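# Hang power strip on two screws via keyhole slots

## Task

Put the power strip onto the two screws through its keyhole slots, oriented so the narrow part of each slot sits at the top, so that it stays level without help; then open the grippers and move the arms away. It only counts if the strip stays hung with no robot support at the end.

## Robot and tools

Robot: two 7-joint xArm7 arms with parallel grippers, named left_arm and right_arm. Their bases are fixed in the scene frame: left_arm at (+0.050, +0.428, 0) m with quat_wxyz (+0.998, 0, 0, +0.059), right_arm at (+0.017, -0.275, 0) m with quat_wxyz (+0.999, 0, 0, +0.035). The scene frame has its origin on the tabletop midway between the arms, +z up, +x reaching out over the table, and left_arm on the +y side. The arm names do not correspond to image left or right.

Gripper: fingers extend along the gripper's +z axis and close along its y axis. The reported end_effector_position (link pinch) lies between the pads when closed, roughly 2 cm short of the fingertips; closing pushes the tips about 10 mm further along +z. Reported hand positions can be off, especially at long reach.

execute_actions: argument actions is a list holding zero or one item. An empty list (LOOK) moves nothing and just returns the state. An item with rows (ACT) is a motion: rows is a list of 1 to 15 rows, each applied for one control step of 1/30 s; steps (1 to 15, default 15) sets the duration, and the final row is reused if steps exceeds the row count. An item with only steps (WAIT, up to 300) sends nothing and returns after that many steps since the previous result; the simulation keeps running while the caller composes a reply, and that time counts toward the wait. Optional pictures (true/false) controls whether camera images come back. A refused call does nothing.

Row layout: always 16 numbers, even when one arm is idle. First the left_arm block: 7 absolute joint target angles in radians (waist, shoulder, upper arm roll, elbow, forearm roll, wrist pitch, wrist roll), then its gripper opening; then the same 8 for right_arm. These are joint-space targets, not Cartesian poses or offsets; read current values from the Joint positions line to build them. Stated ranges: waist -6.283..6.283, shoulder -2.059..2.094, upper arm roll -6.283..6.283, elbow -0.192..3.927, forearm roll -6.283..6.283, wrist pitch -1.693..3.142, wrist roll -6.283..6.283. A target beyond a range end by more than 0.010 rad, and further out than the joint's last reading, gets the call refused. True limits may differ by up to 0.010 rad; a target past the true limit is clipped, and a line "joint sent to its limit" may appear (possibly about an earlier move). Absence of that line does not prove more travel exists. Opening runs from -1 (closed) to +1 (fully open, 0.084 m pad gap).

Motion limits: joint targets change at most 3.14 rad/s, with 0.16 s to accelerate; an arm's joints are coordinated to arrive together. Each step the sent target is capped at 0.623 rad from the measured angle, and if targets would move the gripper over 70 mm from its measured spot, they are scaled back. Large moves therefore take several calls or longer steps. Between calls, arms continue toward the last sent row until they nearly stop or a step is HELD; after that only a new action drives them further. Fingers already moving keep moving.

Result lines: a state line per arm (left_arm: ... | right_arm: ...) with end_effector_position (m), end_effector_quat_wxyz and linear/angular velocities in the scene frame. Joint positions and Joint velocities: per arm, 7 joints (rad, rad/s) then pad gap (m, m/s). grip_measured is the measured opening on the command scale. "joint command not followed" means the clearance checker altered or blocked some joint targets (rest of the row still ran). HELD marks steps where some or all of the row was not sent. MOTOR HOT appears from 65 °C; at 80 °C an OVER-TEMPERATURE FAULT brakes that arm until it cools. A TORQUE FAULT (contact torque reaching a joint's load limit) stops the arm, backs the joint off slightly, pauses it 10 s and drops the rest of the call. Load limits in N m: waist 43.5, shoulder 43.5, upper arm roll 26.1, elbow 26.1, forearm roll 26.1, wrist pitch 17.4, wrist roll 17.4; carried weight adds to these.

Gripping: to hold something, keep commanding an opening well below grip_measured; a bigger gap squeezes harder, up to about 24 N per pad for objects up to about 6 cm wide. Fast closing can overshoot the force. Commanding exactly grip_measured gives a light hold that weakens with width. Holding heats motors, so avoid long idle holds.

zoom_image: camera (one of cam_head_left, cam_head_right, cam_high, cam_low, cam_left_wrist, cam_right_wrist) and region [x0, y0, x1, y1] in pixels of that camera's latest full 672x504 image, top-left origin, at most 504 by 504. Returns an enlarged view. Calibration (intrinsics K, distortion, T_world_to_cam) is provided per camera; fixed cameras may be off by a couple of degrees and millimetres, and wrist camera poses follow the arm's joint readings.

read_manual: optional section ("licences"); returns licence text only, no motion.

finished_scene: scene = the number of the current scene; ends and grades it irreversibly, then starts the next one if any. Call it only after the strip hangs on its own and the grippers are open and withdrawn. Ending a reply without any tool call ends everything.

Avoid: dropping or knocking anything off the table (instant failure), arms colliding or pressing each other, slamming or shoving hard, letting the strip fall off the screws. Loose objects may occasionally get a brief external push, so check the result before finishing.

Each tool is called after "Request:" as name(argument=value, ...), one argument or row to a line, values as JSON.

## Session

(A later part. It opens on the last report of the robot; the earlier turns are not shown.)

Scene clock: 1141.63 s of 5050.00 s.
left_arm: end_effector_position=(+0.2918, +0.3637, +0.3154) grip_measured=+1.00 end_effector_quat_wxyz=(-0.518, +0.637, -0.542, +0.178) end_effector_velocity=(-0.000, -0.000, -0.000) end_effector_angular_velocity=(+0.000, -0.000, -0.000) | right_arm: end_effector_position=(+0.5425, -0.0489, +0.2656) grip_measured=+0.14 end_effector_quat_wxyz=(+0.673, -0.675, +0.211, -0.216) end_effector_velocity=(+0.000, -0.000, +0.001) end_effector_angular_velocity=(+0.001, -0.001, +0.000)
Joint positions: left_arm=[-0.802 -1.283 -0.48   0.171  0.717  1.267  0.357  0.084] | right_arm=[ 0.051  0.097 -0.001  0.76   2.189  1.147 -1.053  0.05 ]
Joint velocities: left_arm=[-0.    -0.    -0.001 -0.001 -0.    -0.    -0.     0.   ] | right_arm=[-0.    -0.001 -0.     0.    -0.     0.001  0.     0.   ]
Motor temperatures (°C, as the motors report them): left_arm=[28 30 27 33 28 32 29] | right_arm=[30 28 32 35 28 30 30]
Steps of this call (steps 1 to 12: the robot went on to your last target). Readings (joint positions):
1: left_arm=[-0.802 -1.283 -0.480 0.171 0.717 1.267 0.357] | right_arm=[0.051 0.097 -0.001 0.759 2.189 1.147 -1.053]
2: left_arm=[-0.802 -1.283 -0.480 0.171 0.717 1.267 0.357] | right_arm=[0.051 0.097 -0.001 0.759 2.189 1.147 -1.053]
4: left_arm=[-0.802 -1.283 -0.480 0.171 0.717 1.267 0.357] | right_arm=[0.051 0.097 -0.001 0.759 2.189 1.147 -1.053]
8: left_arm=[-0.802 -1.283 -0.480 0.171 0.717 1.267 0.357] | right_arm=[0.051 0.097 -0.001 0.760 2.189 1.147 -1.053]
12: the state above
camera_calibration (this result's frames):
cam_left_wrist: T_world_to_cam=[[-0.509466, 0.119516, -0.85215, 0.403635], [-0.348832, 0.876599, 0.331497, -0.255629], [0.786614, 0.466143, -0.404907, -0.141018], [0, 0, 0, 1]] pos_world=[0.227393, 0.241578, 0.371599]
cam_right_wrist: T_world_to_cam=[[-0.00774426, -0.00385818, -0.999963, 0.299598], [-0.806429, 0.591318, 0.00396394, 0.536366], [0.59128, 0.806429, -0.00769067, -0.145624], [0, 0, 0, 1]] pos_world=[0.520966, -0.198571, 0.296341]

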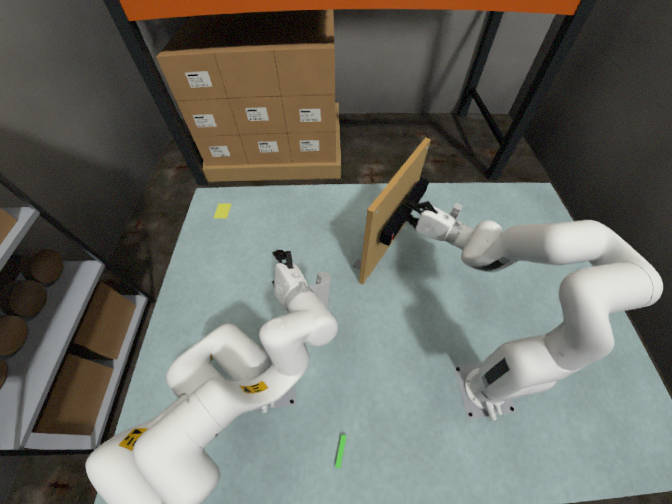

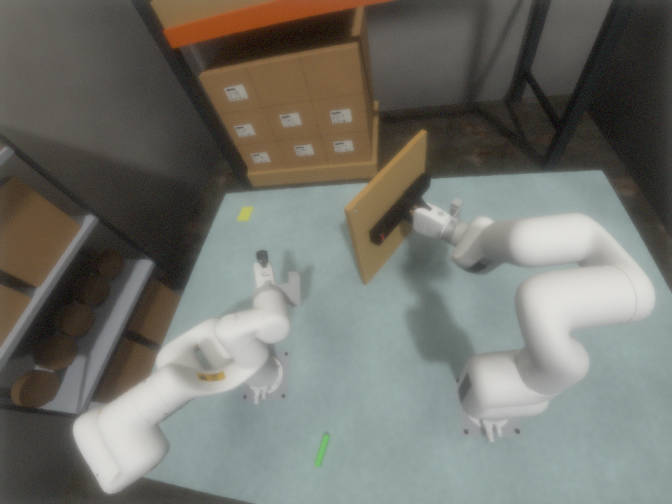

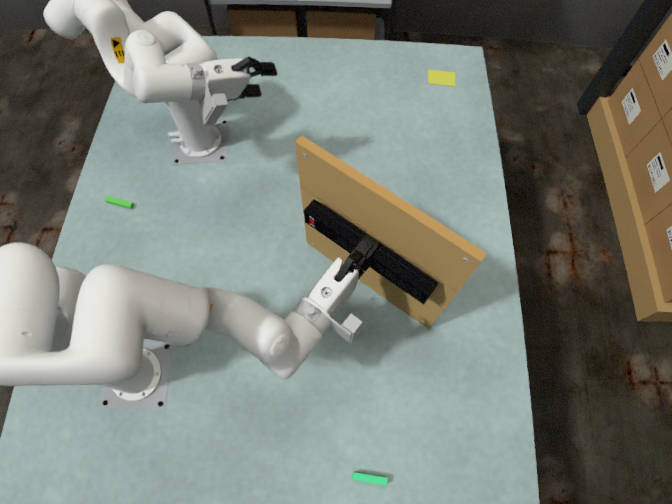

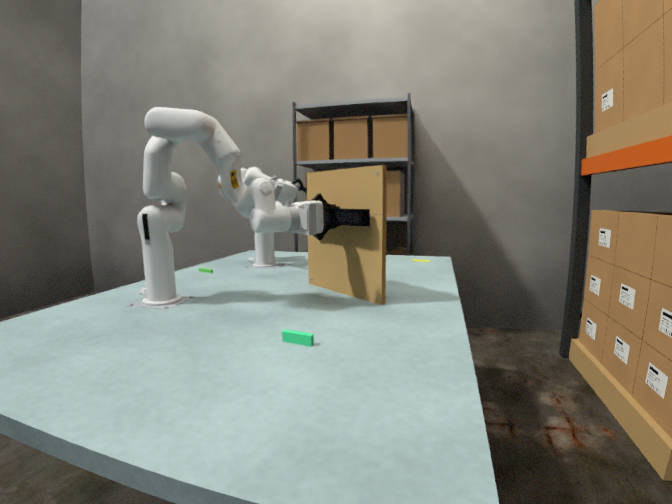

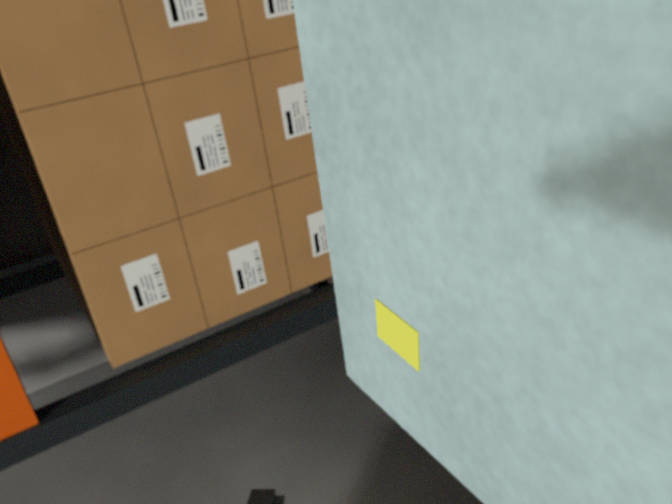

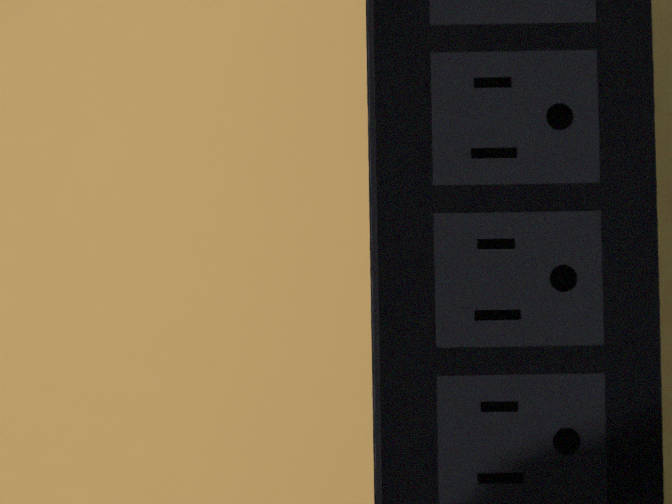

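Request:
execute_actions(
  actions=[
    {"rows":[[-0.802,-1.283,-0.48,0.171,0.717,1.267,0.357,1,0.0567,0.1016,0,0.766,2.1932,1.144,-1.0538,-1]],"steps":15},
  ],
  pictures=false,
)

Request:
execute_actions(
  actions=[
    {"steps":12},
  ],
)

Scene clock: 1147.10 s of 5050.00 s.
left_arm: end_effector_position=(+0.2918, +0.3637, +0.3154) grip_measured=+1.00 end_effector_quat_wxyz=(-0.518, +0.637, -0.542, +0.178) end_effector_velocity=(-0.000, +0.000, -0.000) end_effector_angular_velocity=(-0.001, +0.000, +0.001) | right_arm: end_effector_position=(+0.5436, -0.0460, +0.2659) grip_measured=+0.14 end_effector_quat_wxyz=(+0.674, -0.675, +0.210, -0.216) end_effector_velocity=(-0.000, +0.001, -0.000) end_effector_angular_velocity=(-0.000, +0.000, +0.002)
Joint positions: left_arm=[-0.802 -1.283 -0.48   0.171  0.717  1.267  0.357  0.084] | right_arm=[ 0.057  0.102  0.     0.766  2.193  1.144 -1.054  0.05 ]
Joint velocities: left_arm=[-0.     0.     0.001  0.    -0.     0.001 -0.001 -0.   ] | right_arm=[ 0.     0.001  0.001  0.001 -0.001  0.001 -0.     0.   ]
Motor temperatures (°C, as the motors report them): left_arm=[28 30 27 33 28 32 29] | right_arm=[30 28 32 35 28 30 30]
Steps of this call (steps 1 to 15: the robot went on to your last target; steps 16 to 90: nothing new was sent; then 1.97 s passed at rest; steps 91 to 105: all 15 steps of this action). Readings (joint positions):
91: left_arm=[-0.802 -1.283 -0.480 0.171 0.717 1.267 0.357] | right_arm=[0.052 0.097 -0.000 0.760 2.189 1.147 -1.053]
92: left_arm=[-0.802 -1.283 -0.480 0.171 0.717 1.267 0.357] | right_arm=[0.053 0.098 -0.000 0.761 2.190 1.147 -1.053]
94: left_arm=[-0.802 -1.283 -0.480 0.171 0.717 1.267 0.357] | right_arm=[0.055 0.100 0.000 0.764 2.192 1.145 -1.054]
98: left_arm=[-0.802 -1.283 -0.480 0.171 0.717 1.267 0.357] | right_arm=[0.056 0.101 0.000 0.766 2.193 1.144 -1.054]
105: the state above

Scene clock: 1147.50 s of 5050.00 s.
left_arm: end_effector_position=(+0.2918, +0.3637, +0.3154) grip_measured=+1.00 end_effector_quat_wxyz=(-0.518, +0.637, -0.542, +0.178) end_effector_velocity=(-0.000, +0.000, +0.000) end_effector_angular_velocity=(+0.001, -0.000, +0.002) | right_arm: end_effector_position=(+0.5436, -0.0461, +0.2659) grip_measured=+0.14 end_effector_quat_wxyz=(+0.674, -0.675, +0.210, -0.216) end_effector_velocity=(+0.001, +0.000, +0.001) end_effector_angular_velocity=(+0.001, -0.002, +0.000)
Joint positions: left_arm=[-0.802 -1.283 -0.48   0.171  0.717  1.267  0.357  0.084] | right_arm=[ 0.057  0.102  0.     0.766  2.193  1.144 -1.054  0.05 ]
Joint velocities: left_arm=[ 0.     0.    -0.001  0.    -0.     0.001 -0.     0.   ] | right_arm=[ 0.    -0.    -0.     0.002  0.     0.     0.    -0.   ]
Motor temperatures (°C, as the motors report them): left_arm=[28 30 27 33 28 32 29] | right_arm=[30 28 32 35 28 30 30]
Steps of this call (steps 1 to 12: the robot went on to your last target). Readings (joint positions):
1: left_arm=[-0.802 -1.283 -0.480 0.171 0.717 1.267 0.357] | right_arm=[0.057 0.102 0.000 0.766 2.193 1.144 -1.054]
2: left_arm=[-0.802 -1.283 -0.480 0.171 0.717 1.267 0.357] | right_arm=[0.057 0.102 0.000 0.766 2.193 1.144 -1.054]
4: left_arm=[-0.802 -1.283 -0.480 0.171 0.717 1.267 0.357] | right_arm=[0.057 0.102 0.000 0.766 2.193 1.144 -1.054]
8: left_arm=[-0.802 -1.283 -0.480 0.171 0.717 1.267 0.357] | right_arm=[0.057 0.102 0.000 0.766 2.193 1.144 -1.054]
12: the state above
camera_calibration (this result's frames):
cam_left_wrist: T_world_to_cam=[[-0.509466, 0.119516, -0.85215, 0.403635], [-0.348832, 0.876599, 0.331497, -0.255629], [0.786614, 0.466144, -0.404906, -0.141018], [0, 0, 0, 1]] pos_world=[0.227393, 0.241578, 0.371599]
cam_right_wrist: T_world_to_cam=[[-0.00712017, -0.00352895, -0.999968, 0.299531], [-0.807464, 0.589906, 0.00366765, 0.53612], [0.589874, 0.807465, -0.00704973, -0.147908], [0, 0, 0, 1]] pos_world=[0.522278, -0.195773, 0.296513]

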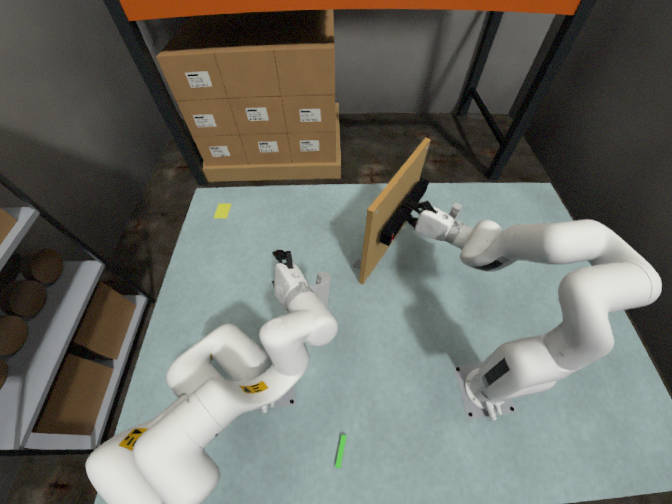

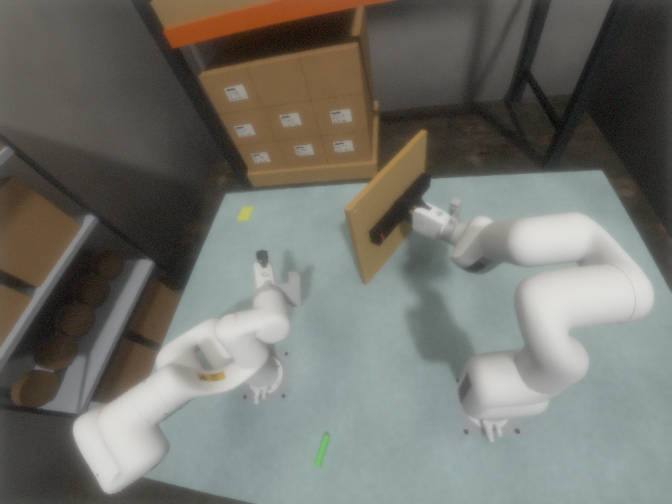

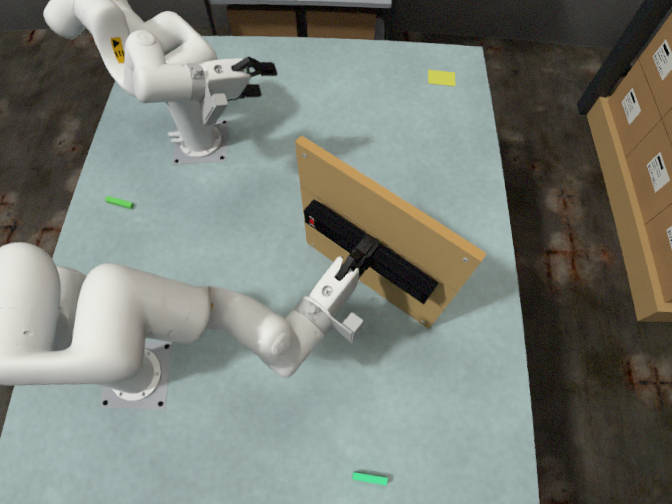

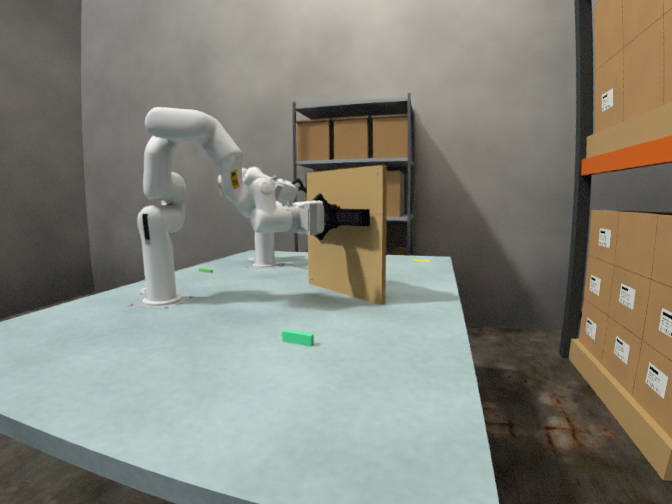

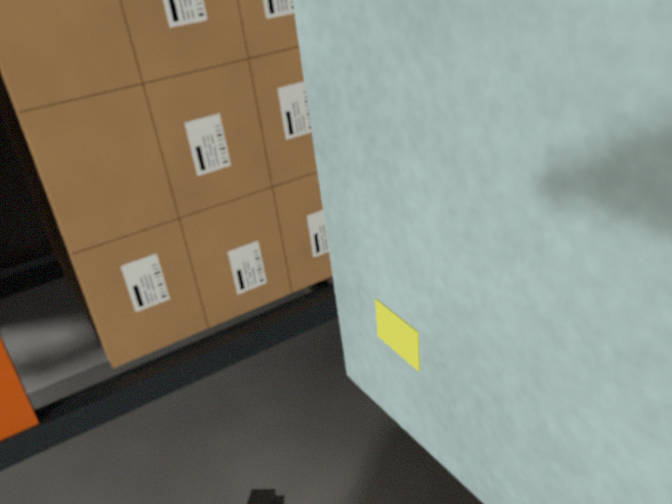

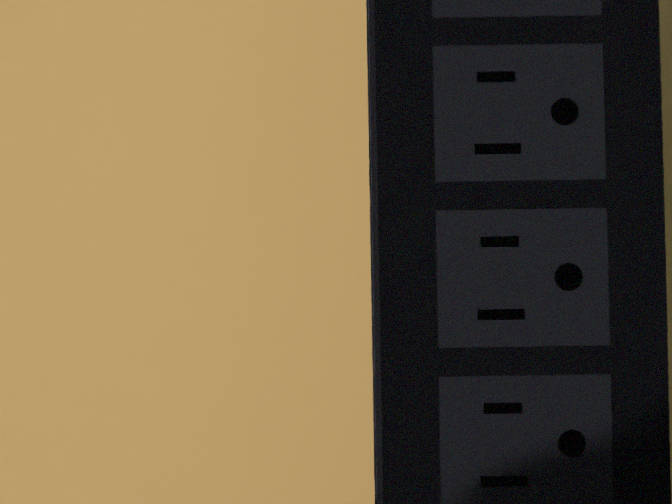

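Request:
execute_actions(
  actions=[
    {"rows":[[-0.802,-1.283,-0.48,0.171,0.717,1.267,0.357,1,0.0,0.045,0,0.68,2.15,1.17,-1.05,-1]],"steps":15},
  ],
  pictures=false,
)

Request:
execute_actions(
  actions=[
    {"rows":[[-0.802,-1.283,-0.48,0.171,0.717,1.267,0.357,1,-0.5,0.02,0,0.7,2.15,1.15,-1.05,-1]],"steps":15},
  ],
  pictures=false,
)

Request:
execute_actions(
  actions=[
    {"steps":12},
  ],
  pictures=false,
)

Request:
execute_actions(
  actions=[
    {"rows":[[-0.802,-1.283,-0.48,0.171,0.717,1.267,0.357,1,-0.5,0.1,0,1.4,1.5,1.15,-0.95,-1]],"steps":15},
  ],
  pictures=false,
)

Request:
execute_actions(
  actions=[
    {"rows":[[-0.802,-1.283,-0.48,0.171,0.717,1.267,0.357,1,-0.3,0.25,0,1.45,0,1.2,-0.9,-1]],"steps":15},
  ],
  pictures=false,
)

Request:
execute_actions(
  actions=[
    {"rows":[[-0.802,-1.283,-0.48,0.171,0.717,1.267,0.357,1,-0.12,0.468,0,1.456,0,0.988,-0.9,-1]],"steps":15},
  ],
  pictures=false,
)

Request:
execute_actions(
  actions=[
    {"steps":10},
  ],
  pictures=false,
)

Request:
execute_actions(
  actions=[
    {"rows":[[-0.802,-1.283,-0.48,0.171,0.717,1.267,0.357,1,-0.12,0.621,0,1.394,0,0.773,-0.9,-1]],"steps":15},
  ],
  pictures=false,
)

Request:
execute_actions(
  actions=[
    {"rows":[[-0.802,-1.283,-0.48,0.171,0.717,1.267,0.357,1,-0.12,0.621,0,1.394,0,0.773,-0.9,-1],[-0.802,-1.283,-0.48,0.171,0.717,1.267,0.357,1,-0.12,0.621,0,1.394,0,0.773,-0.9,-1],[-0.802,-1.283,-0.48,0.171,0.717,1.267,0.357,1,-0.12,0.621,0,1.394,0,0.773,-0.9,-1],[-0.802,-1.283,-0.48,0.171,0.717,1.267,0.357,1,-0.12,0.621,0,1.394,0,0.773,-0.9,-1],[-0.802,-1.283,-0.48,0.171,0.717,1.267,0.357,1,-0.12,0.621,0,1.394,0,0.773,-0.9,0.1],[-0.802,-1.283,-0.48,0.171,0.717,1.267,0.357,1,-0.12,0.621,0,1.394,0,0.773,-0.9,0.3],[-0.802,-1.283,-0.48,0.171,0.717,1.267,0.357,1,-0.12,0.621,0,1.394,0,0.773,-0.9,0.7]],"steps":15},
  ],
  pictures=false,
)

Request:
execute_actions(
  actions=[
    {"rows":[[-0.802,-1.283,-0.48,0.171,0.717,1.267,0.357,1,-0.12,0.468,0,1.456,0,0.988,-0.9,0.7]],"steps":15},
  ],
  pictures=false,
)

Request:
execute_actions(
  actions=[
    {"steps":12},
  ],
)

Scene clock: 1176.43 s of 5050.00 s.
left_arm: end_effector_position=(+0.2918, +0.3637, +0.3154) grip_measured=+1.00 end_effector_quat_wxyz=(-0.518, +0.637, -0.542, +0.178) end_effector_velocity=(-0.000, +0.000, -0.001) end_effector_angular_velocity=(+0.001, +0.001, +0.001) | right_arm: end_effector_position=(+0.5235, -0.0686, +0.2583) grip_measured=+0.14 end_effector_quat_wxyz=(+0.669, -0.678, +0.217, -0.214) end_effector_velocity=(-0.000, -0.010, -0.004) end_effector_angular_velocity=(-0.003, +0.009, -0.016)
Joint positions: left_arm=[-0.802 -1.283 -0.48   0.171  0.717  1.267  0.357  0.084] | right_arm=[ 0.001  0.046  0.001  0.682  2.15   1.17  -1.05   0.05 ]
Joint velocities: left_arm=[-0.     0.     0.    -0.001 -0.     0.001 -0.    -0.   ] | right_arm=[-0.01  -0.004 -0.009 -0.013 -0.004 -0.     0.001  0.   ]
Motor temperatures (°C, as the motors report them): left_arm=[28 30 27 33 28 32 29] | right_arm=[30 28 32 36 28 30 30]
Steps of this call (steps 1 to 15: the robot went on to your last target; steps 16 to 90: nothing new was sent; then 25.43 s passed at rest; steps 91 to 105: all 15 steps of this action). Readings (joint positions):
91: left_arm=[-0.802 -1.283 -0.480 0.171 0.717 1.267 0.357] | right_arm=[0.057 0.102 0.000 0.766 2.193 1.144 -1.054]
92: left_arm=[-0.802 -1.283 -0.480 0.171 0.717 1.267 0.357] | right_arm=[0.055 0.100 0.001 0.763 2.191 1.146 -1.054]
94: left_arm=[-0.802 -1.283 -0.480 0.171 0.717 1.267 0.357] | right_arm=[0.037 0.078 0.009 0.736 2.175 1.159 -1.052]
98: left_arm=[-0.802 -1.283 -0.480 0.171 0.717 1.267 0.357] | right_arm=[0.008 0.051 0.002 0.691 2.155 1.168 -1.051]
105: the state above

Scene clock: 1176.93 s of 5050.00 s.
left_arm: end_effector_position=(+0.2918, +0.3637, +0.3154) grip_measured=+1.00 end_effector_quat_wxyz=(-0.518, +0.637, -0.542, +0.178) end_effector_velocity=(+0.000, +0.000, +0.000) end_effector_angular_velocity=(+0.000, -0.000, +0.001) | right_arm: end_effector_position=(+0.5669, -0.2542, +0.2702) grip_measured=+0.14 end_effector_quat_wxyz=(+0.620, -0.632, +0.324, -0.335) end_effector_velocity=(+0.024, -0.449, +0.028) end_effector_angular_velocity=(-0.034, -0.045, -0.818)
Joint positions: left_arm=[-0.802 -1.283 -0.48   0.171  0.717  1.267  0.357  0.084] | right_arm=[-0.34   0.028 -0.001  0.694  2.15   1.156 -1.05   0.05 ]
Joint velocities: left_arm=[ 0.001 -0.    -0.    -0.     0.    -0.     0.     0.   ] | right_arm=[-0.805 -0.041  0.001  0.028 -0.001 -0.03  -0.     0.   ]
Motor temperatures (°C, as the motors report them): left_arm=[28 30 27 33 28 32 29] | right_arm=[30 28 32 36 28 30 30]
Steps of this call (steps 1 to 15: all 15 steps of this action). Readings (joint positions):
1: left_arm=[-0.802 -1.283 -0.480 0.171 0.717 1.267 0.357] | right_arm=[0.001 0.045 0.001 0.681 2.150 1.170 -1.050]
2: left_arm=[-0.802 -1.283 -0.480 0.171 0.717 1.267 0.357] | right_arm=[-0.003 0.045 0.002 0.681 2.150 1.170 -1.050]
4: left_arm=[-0.802 -1.283 -0.480 0.171 0.717 1.267 0.357] | right_arm=[-0.038 0.044 0.009 0.682 2.149 1.170 -1.050]
8: left_arm=[-0.802 -1.283 -0.480 0.171 0.717 1.267 0.357] | right_arm=[-0.151 0.038 -0.001 0.688 2.150 1.164 -1.050]
15: the state above

Scene clock: 1177.33 s of 5050.00 s.
left_arm: end_effector_position=(+0.2918, +0.3637, +0.3154) grip_measured=+1.00 end_effector_quat_wxyz=(-0.518, +0.637, -0.542, +0.178) end_effector_velocity=(+0.000, +0.000, -0.000) end_effector_angular_velocity=(-0.001, +0.000, +0.001) | right_arm: end_effector_position=(+0.5648, -0.3394, +0.2755) grip_measured=+0.14 end_effector_quat_wxyz=(+0.591, -0.605, +0.368, -0.386) end_effector_velocity=(-0.001, -0.013, +0.002) end_effector_angular_velocity=(-0.001, -0.004, -0.023)
Joint positions: left_arm=[-0.802 -1.283 -0.48   0.171  0.717  1.267  0.357  0.084] | right_arm=[-0.495  0.02   0.003  0.699  2.15   1.151 -1.05   0.05 ]
Joint velocities: left_arm=[ 0.     0.     0.001 -0.    -0.     0.    -0.001  0.   ] | right_arm=[-0.025 -0.001  0.002  0.002  0.001  0.    -0.    -0.   ]
Motor temperatures (°C, as the motors report them): left_arm=[28 30 27 33 28 32 29] | right_arm=[30 28 32 36 28 30 30]
Steps of this call (steps 1 to 12: the robot went on to your last target). Readings (joint positions):
1: left_arm=[-0.802 -1.283 -0.480 0.171 0.717 1.267 0.357] | right_arm=[-0.367 0.027 -0.000 0.695 2.150 1.155 -1.050]
2: left_arm=[-0.802 -1.283 -0.480 0.171 0.717 1.267 0.357] | right_arm=[-0.393 0.025 -0.000 0.696 2.150 1.154 -1.050]
4: left_arm=[-0.802 -1.283 -0.480 0.171 0.717 1.267 0.357] | right_arm=[-0.445 0.023 -0.001 0.698 2.150 1.152 -1.050]
8: left_arm=[-0.802 -1.283 -0.480 0.171 0.717 1.267 0.357] | right_arm=[-0.490 0.020 -0.003 0.700 2.150 1.150 -1.050]
12: the state above

Scene clock: 1177.83 s of 5050.00 s.
left_arm: end_effector_position=(+0.2918, +0.3637, +0.3154) grip_measured=+1.00 end_effector_quat_wxyz=(-0.518, +0.637, -0.542, +0.178) end_effector_velocity=(-0.000, +0.000, +0.000) end_effector_angular_velocity=(-0.001, +0.000, +0.001) | right_arm: end_effector_position=(+0.6270, -0.3369, +0.4190) grip_measured=+0.14 end_effector_quat_wxyz=(-0.524, +0.725, -0.125, +0.429) end_effector_velocity=(+0.096, -0.019, +0.361) end_effector_angular_velocity=(-1.286, -0.488, +0.489)
Joint positions: left_arm=[-0.802 -1.283 -0.48   0.171  0.717  1.267  0.357  0.084] | right_arm=[-0.499  0.077  0.001  1.19   1.691  1.151 -0.979  0.05 ]
Joint velocities: left_arm=[ 0.    -0.     0.001  0.001 -0.     0.001  0.     0.   ] | right_arm=[-0.005  0.138 -0.003  1.277 -1.159  0.     0.177 -0.   ]
Motor temperatures (°C, as the motors report them): left_arm=[28 30 27 33 28 32 29] | right_arm=[30 28 32 36 28 30 30]
Steps of this call (steps 1 to 15: all 15 steps of this action). Readings (joint positions):
1: left_arm=[-0.802 -1.283 -0.480 0.171 0.717 1.267 0.357] | right_arm=[-0.496 0.020 0.002 0.700 2.149 1.151 -1.050]
2: left_arm=[-0.802 -1.283 -0.480 0.171 0.717 1.267 0.357] | right_arm=[-0.497 0.021 0.002 0.703 2.145 1.150 -1.049]
4: left_arm=[-0.802 -1.283 -0.480 0.171 0.717 1.267 0.357] | right_arm=[-0.498 0.028 0.001 0.738 2.104 1.148 -1.042]
8: left_arm=[-0.802 -1.283 -0.480 0.171 0.717 1.267 0.357] | right_arm=[-0.498 0.045 0.002 0.904 1.952 1.151 -1.019]
15: the state above

Scene clock: 1178.33 s of 5050.00 s.
left_arm: end_effector_position=(+0.2918, +0.3637, +0.3154) grip_measured=+1.00 end_effector_quat_wxyz=(-0.518, +0.637, -0.542, +0.178) end_effector_velocity=(+0.000, -0.000, +0.000) end_effector_angular_velocity=(-0.001, -0.000, -0.001) | right_arm: end_effector_position=(+0.5960, -0.2822, +0.2907) grip_measured=+0.14 end_effector_quat_wxyz=(-0.287, +0.923, +0.167, +0.194) end_effector_velocity=(-0.187, -0.187, -0.368) end_effector_angular_velocity=(-2.170, +0.708, +1.120)
Joint positions: left_arm=[-0.802 -1.283 -0.48   0.171  0.717  1.267  0.357  0.084] | right_arm=[-0.331  0.225  0.001  1.423  0.763  1.193 -0.91   0.05 ]
Joint velocities: left_arm=[-0.     0.     0.     0.001 -0.    -0.001 -0.    -0.   ] | right_arm=[ 0.222  0.189  0.015  0.151 -2.473  0.058  0.069 -0.   ]
Motor temperatures (°C, as the motors report them): left_arm=[28 30 27 33 28 32 29] | right_arm=[30 28 32 36 28 30 30]
Steps of this call (steps 1 to 15: all 15 steps of this action). Readings (joint positions):
1: left_arm=[-0.802 -1.283 -0.480 0.171 0.717 1.267 0.357] | right_arm=[-0.499 0.081 0.001 1.233 1.652 1.151 -0.973]
2: left_arm=[-0.802 -1.283 -0.480 0.171 0.717 1.267 0.357] | right_arm=[-0.498 0.087 -0.000 1.274 1.609 1.152 -0.967]
4: left_arm=[-0.802 -1.283 -0.480 0.171 0.717 1.267 0.357] | right_arm=[-0.478 0.103 -0.006 1.333 1.505 1.157 -0.955]
8: left_arm=[-0.802 -1.283 -0.480 0.171 0.717 1.267 0.357] | right_arm=[-0.409 0.163 0.004 1.356 1.291 1.175 -0.936]
15: the state above

Scene clock: 1178.83 s of 5050.00 s.
left_arm: end_effector_position=(+0.2918, +0.3637, +0.3154) grip_measured=+1.00 end_effector_quat_wxyz=(-0.518, +0.637, -0.542, +0.178) end_effector_velocity=(-0.000, +0.000, +0.000) end_effector_angular_velocity=(-0.001, -0.001, +0.001) | right_arm: end_effector_position=(+0.5963, -0.3012, +0.1314) grip_measured=+0.14 end_effector_quat_wxyz=(-0.013, +0.915, +0.403, +0.002) end_effector_velocity=(+0.031, -0.014, -0.027) end_effector_angular_velocity=(-0.271, -0.056, +0.234)
Joint positions: left_arm=[-0.802 -1.283 -0.48   0.171  0.717  1.267  0.357  0.084] | right_arm=[-0.127  0.461  0.003  1.452  0.029  0.999 -0.9    0.05 ]
Joint velocities: left_arm=[-0.    -0.001  0.001  0.     0.     0.001  0.     0.   ] | right_arm=[ 0.091  0.086 -0.02   0.04  -0.307 -0.118  0.004  0.   ]
Motor temperatures (°C, as the motors report them): left_arm=[28 30 27 33 28 32 29] | right_arm=[30 28 32 36 28 30 30]
Steps of this call (steps 1 to 15: all 15 steps of this action). Readings (joint positions):
1: left_arm=[-0.802 -1.283 -0.480 0.171 0.717 1.267 0.357] | right_arm=[-0.324 0.230 0.001 1.428 0.680 1.195 -0.908]
2: left_arm=[-0.802 -1.283 -0.480 0.171 0.717 1.267 0.357] | right_arm=[-0.318 0.236 0.001 1.431 0.603 1.194 -0.907]
4: left_arm=[-0.802 -1.283 -0.480 0.171 0.717 1.267 0.357] | right_arm=[-0.293 0.263 -0.006 1.440 0.480 1.165 -0.906]
8: left_arm=[-0.802 -1.283 -0.480 0.171 0.717 1.267 0.357] | right_arm=[-0.217 0.356 0.000 1.443 0.285 1.090 -0.903]
15: the state above

Scene clock: 1179.17 s of 5050.00 s.
left_arm: end_effector_position=(+0.2918, +0.3637, +0.3154) grip_measured=+1.00 end_effector_quat_wxyz=(-0.518, +0.637, -0.542, +0.178) end_effector_velocity=(+0.000, +0.000, -0.000) end_effector_angular_velocity=(-0.000, -0.000, +0.000) | right_arm: end_effector_position=(+0.5995, -0.3046, +0.1303) grip_measured=+0.14 end_effector_quat_wxyz=(-0.000, +0.912, +0.411, +0.001) end_effector_velocity=(-0.002, +0.009, -0.009) end_effector_angular_velocity=(-0.004, +0.015, +0.025)
Joint positions: left_arm=[-0.802 -1.283 -0.48   0.171  0.717  1.267  0.357  0.084] | right_arm=[-0.121  0.467 -0.     1.456  0.001  0.988 -0.9    0.05 ]
Joint velocities: left_arm=[-0.    -0.     0.    -0.     0.    -0.    -0.001 -0.   ] | right_arm=[ 0.009  0.012  0.01  -0.005 -0.012 -0.003 -0.     0.   ]
Motor temperatures (°C, as the motors report them): left_arm=[28 30 27 33 28 32 29] | right_arm=[30 28 32 36 28 30 30]
Steps of this call (steps 1 to 10: the robot went on to your last target). Readings (joint positions):
1: left_arm=[-0.802 -1.283 -0.480 0.171 0.717 1.267 0.357] | right_arm=[-0.125 0.463 0.002 1.454 0.020 0.996 -0.900]
2: left_arm=[-0.802 -1.283 -0.480 0.171 0.717 1.267 0.357] | right_arm=[-0.124 0.463 0.001 1.455 0.014 0.993 -0.900]
4: left_arm=[-0.802 -1.283 -0.480 0.171 0.717 1.267 0.357] | right_arm=[-0.123 0.463 -0.002 1.458 0.007 0.990 -0.900]
8: left_arm=[-0.802 -1.283 -0.480 0.171 0.717 1.267 0.357] | right_arm=[-0.122 0.466 -0.001 1.457 0.002 0.988 -0.900]
10: the state above

Scene clock: 1179.67 s of 5050.00 s.
left_arm: end_effector_position=(+0.2918, +0.3637, +0.3154) grip_measured=+1.00 end_effector_quat_wxyz=(-0.518, +0.637, -0.542, +0.178) end_effector_velocity=(-0.000, -0.000, +0.000) end_effector_angular_velocity=(-0.001, -0.001, +0.000) | right_arm: end_effector_position=(+0.6016, -0.3044, +0.0361) grip_measured=+0.14 end_effector_quat_wxyz=(+0.001, +0.911, +0.412, +0.002) end_effector_velocity=(+0.033, -0.004, +0.027) end_effector_angular_velocity=(-0.007, -0.110, -0.003)
Joint positions: left_arm=[-0.802 -1.283 -0.48   0.171  0.717  1.267  0.357  0.084] | right_arm=[-0.12   0.616 -0.     1.398  0.     0.776 -0.9    0.05 ]
Joint velocities: left_arm=[ 0.    -0.    -0.     0.001  0.     0.    -0.     0.   ] | right_arm=[-0.001 -0.018 -0.003  0.03  -0.    -0.062 -0.    -0.   ]
Motor temperatures (°C, as the motors report them): left_arm=[28 30 27 33 28 32 29] | right_arm=[30 28 32 36 28 30 30]
Steps of this call (steps 1 to 15: all 15 steps of this action). Readings (joint positions):
1: left_arm=[-0.802 -1.283 -0.480 0.171 0.717 1.267 0.357] | right_arm=[-0.121 0.467 -0.000 1.456 0.001 0.988 -0.900]
2: left_arm=[-0.802 -1.283 -0.480 0.171 0.717 1.267 0.357] | right_arm=[-0.120 0.469 0.000 1.455 0.001 0.984 -0.900]
4: left_arm=[-0.802 -1.283 -0.480 0.171 0.717 1.267 0.357] | right_arm=[-0.120 0.491 -0.000 1.450 0.001 0.942 -0.900]
8: left_arm=[-0.802 -1.283 -0.480 0.171 0.717 1.267 0.357] | right_arm=[-0.120 0.584 -0.000 1.407 0.000 0.831 -0.900]
15: the state above

Scene clock: 1180.17 s of 5050.00 s.
left_arm: end_effector_position=(+0.2918, +0.3637, +0.3154) grip_measured=+1.00 end_effector_quat_wxyz=(-0.518, +0.637, -0.542, +0.178) end_effector_velocity=(-0.000, -0.000, +0.000) end_effector_angular_velocity=(+0.001, -0.001, +0.000) | right_arm: end_effector_position=(+0.6002, -0.3043, +0.0330) grip_measured=+0.70 end_effector_quat_wxyz=(+0.000, +0.911, +0.412, +0.001) end_effector_velocity=(-0.008, +0.001, -0.010) end_effector_angular_velocity=(+0.002, +0.023, +0.000)
Joint positions: left_arm=[-0.802 -1.283 -0.48   0.171  0.717  1.267  0.357  0.084] | right_arm=[-0.12   0.62  -0.     1.395 -0.     0.773 -0.9    0.073]
Joint velocities: left_arm=[-0.    -0.    -0.     0.     0.     0.001  0.    -0.   ] | right_arm=[-0.001  0.011  0.001 -0.01   0.     0.002 -0.    -0.   ]
Motor temperatures (°C, as the motors report them): left_arm=[28 30 27 33 28 32 29] | right_arm=[30 28 32 36 28 30 30]
Steps of this call (steps 1 to 15: all 15 steps of this action). Readings (joint positions):
1: left_arm=[-0.802 -1.283 -0.480 0.171 0.717 1.267 0.357] | right_arm=[-0.120 0.616 -0.000 1.398 0.000 0.775 -0.900]
2: left_arm=[-0.802 -1.283 -0.480 0.171 0.717 1.267 0.357] | right_arm=[-0.120 0.616 -0.000 1.398 0.000 0.774 -0.900]
4: left_arm=[-0.802 -1.283 -0.480 0.171 0.717 1.267 0.357] | right_arm=[-0.120 0.618 -0.000 1.396 0.000 0.774 -0.900]
8: left_arm=[-0.802 -1.283 -0.480 0.171 0.717 1.267 0.357] | right_arm=[-0.120 0.619 0.000 1.395 -0.000 0.773 -0.900]
15: the state above

Scene clock: 1180.67 s of 5050.00 s.
left_arm: end_effector_position=(+0.2918, +0.3637, +0.3154) grip_measured=+1.00 end_effector_quat_wxyz=(-0.518, +0.637, -0.542, +0.178) end_effector_velocity=(-0.000, -0.000, -0.000) end_effector_angular_velocity=(-0.001, +0.001, -0.000) | right_arm: end_effector_position=(+0.5985, -0.3041, +0.1259) grip_measured=+0.70 end_effector_quat_wxyz=(-0.001, +0.911, +0.412, -0.002) end_effector_velocity=(-0.015, +0.002, -0.006) end_effector_angular_velocity=(+0.002, +0.055, +0.002)
Joint positions: left_arm=[-0.802 -1.283 -0.48   0.171  0.717  1.267  0.357  0.084] | right_arm=[-0.12   0.472  0.     1.453 -0.     0.984 -0.9    0.073]
Joint velocities: left_arm=[-0.001  0.     0.001 -0.    -0.    -0.    -0.    -0.   ] | right_arm=[ 0.001 -0.001  0.    -0.006 -0.001  0.05   0.     0.   ]
Motor temperatures (°C, as the motors report them): left_arm=[28 30 27 33 28 32 29] | right_arm=[30 28 32 36 28 30 30]
Steps of this call (steps 1 to 15: all 15 steps of this action). Readings (joint positions):
1: left_arm=[-0.802 -1.283 -0.480 0.171 0.717 1.267 0.357] | right_arm=[-0.120 0.620 -0.000 1.394 -0.000 0.773 -0.900]
2: left_arm=[-0.802 -1.283 -0.480 0.171 0.717 1.267 0.357] | right_arm=[-0.120 0.619 0.000 1.395 -0.000 0.778 -0.900]
4: left_arm=[-0.802 -1.283 -0.480 0.171 0.717 1.267 0.357] | right_arm=[-0.120 0.596 0.000 1.401 -0.000 0.820 -0.900]
8: left_arm=[-0.802 -1.283 -0.480 0.171 0.717 1.267 0.357] | right_arm=[-0.120 0.503 -0.000 1.445 0.000 0.931 -0.900]
15: the state above

Scene clock: 1181.07 s of 5050.00 s.
left_arm: end_effector_position=(+0.2918, +0.3637, +0.3154) grip_measured=+1.00 end_effector_quat_wxyz=(-0.518, +0.637, -0.542, +0.178) end_effector_velocity=(-0.000, +0.000, -0.000) end_effector_angular_velocity=(+0.000, +0.002, +0.001) | right_arm: end_effector_position=(+0.5993, -0.3042, +0.1292) grip_measured=+0.70 end_effector_quat_wxyz=(-0.000, +0.911, +0.412, -0.000) end_effector_velocity=(+0.000, +0.001, +0.001) end_effector_angular_velocity=(+0.002, -0.002, -0.000)
Joint positions: left_arm=[-0.802 -1.283 -0.48   0.171  0.717  1.267  0.357  0.084] | right_arm=[-0.12   0.468  0.     1.456 -0.     0.988 -0.9    0.073]
Joint velocities: left_arm=[-0.     0.     0.001 -0.    -0.     0.001  0.001 -0.   ] | right_arm=[-0.001 -0.002  0.001 -0.001  0.001 -0.001 -0.    -0.   ]
Motor temperatures (°C, as the motors report them): left_arm=[28 30 27 33 28 32 29] | right_arm=[30 28 32 36 28 30 30]
Steps of this call (steps 1 to 12: the robot went on to your last target). Readings (joint positions):
1: left_arm=[-0.802 -1.283 -0.480 0.171 0.717 1.267 0.357] | right_arm=[-0.120 0.472 0.000 1.453 -0.000 0.986 -0.900]
2: left_arm=[-0.802 -1.283 -0.480 0.171 0.717 1.267 0.357] | right_arm=[-0.120 0.472 0.000 1.453 -0.000 0.986 -0.900]
4: left_arm=[-0.802 -1.283 -0.480 0.171 0.717 1.267 0.357] | right_arm=[-0.120 0.470 0.000 1.455 -0.000 0.987 -0.900]
8: left_arm=[-0.802 -1.283 -0.480 0.171 0.717 1.267 0.357] | right_arm=[-0.120 0.469 -0.000 1.456 -0.000 0.988 -0.900]
12: the state above
camera_calibration (this result's frames):
cam_left_wrist: T_world_to_cam=[[-0.509466, 0.119516, -0.85215, 0.403635], [-0.348832, 0.876599, 0.331497, -0.255629], [0.786614, 0.466143, -0.404907, -0.141018], [0, 0, 0, 1]] pos_world=[0.227393, 0.241578, 0.371599]
cam_right_wrist: T_world_to_cam=[[0.74306, -0.669178, 0.00791556, -0.61996], [-0.668977, -0.743055, -0.0183853, 0.248249], [0.0181847, 0.00836603, -0.9998, 0.254533], [0, 0, 0, 1]] pos_world=[0.622112, -0.23253, 0.263954]

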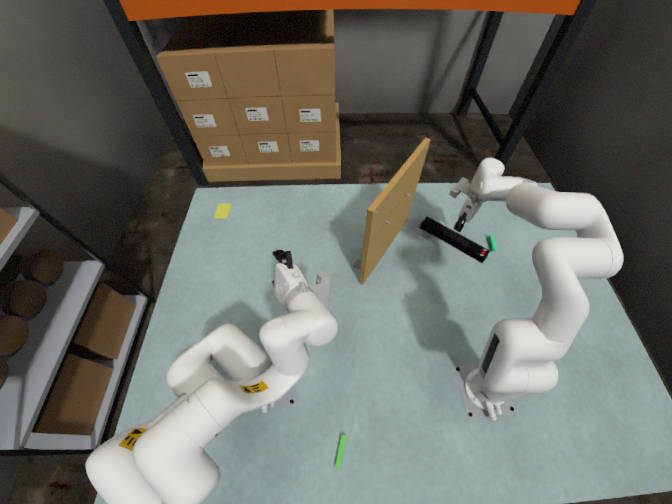

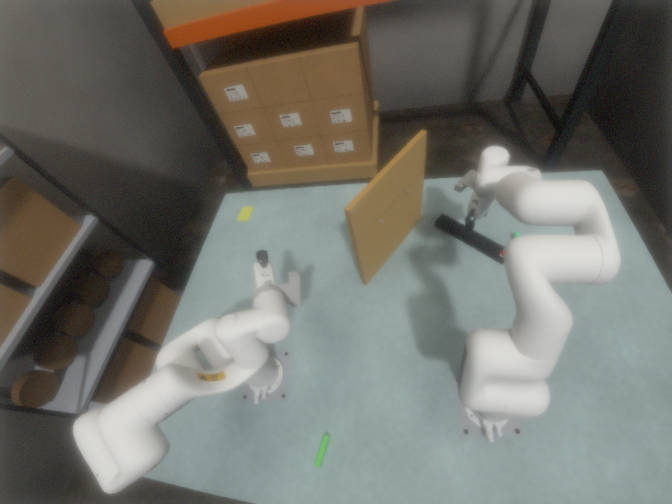

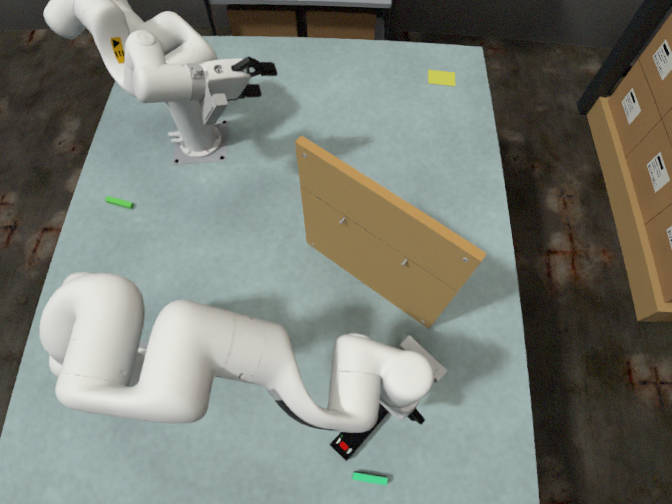

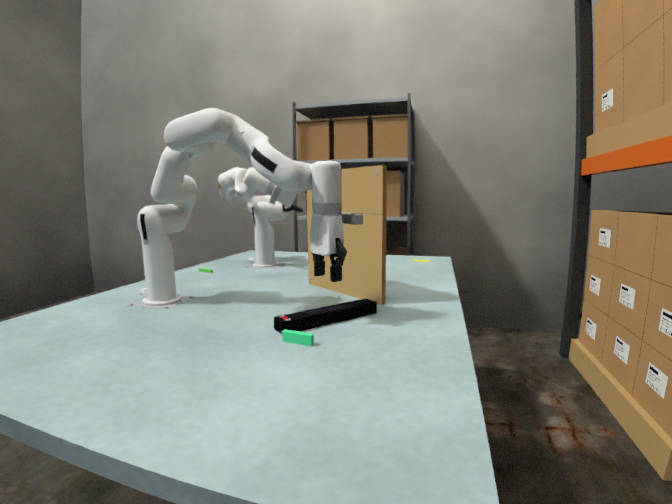

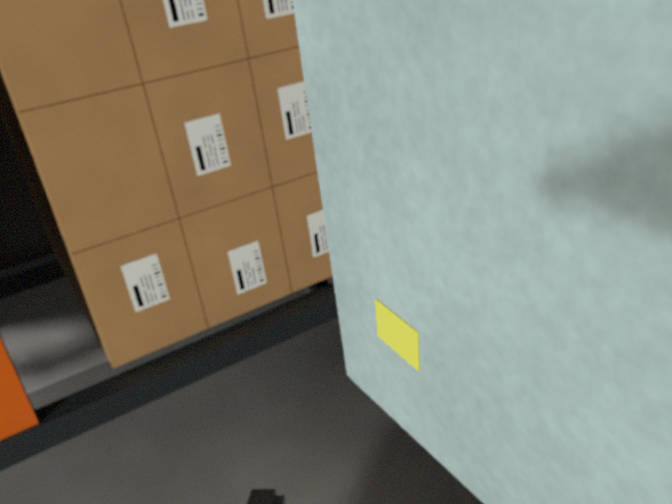

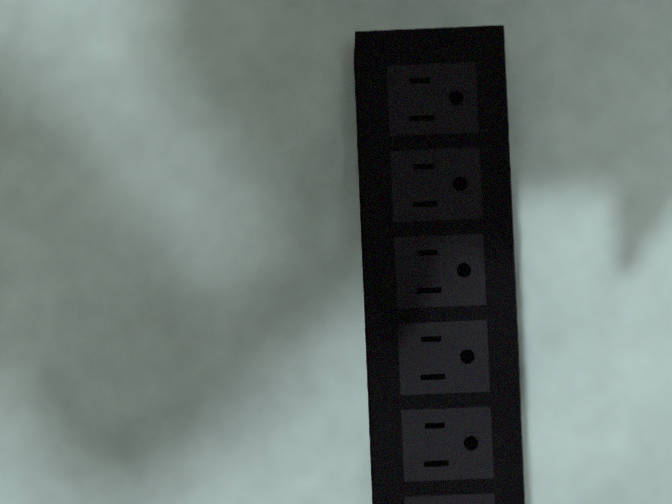

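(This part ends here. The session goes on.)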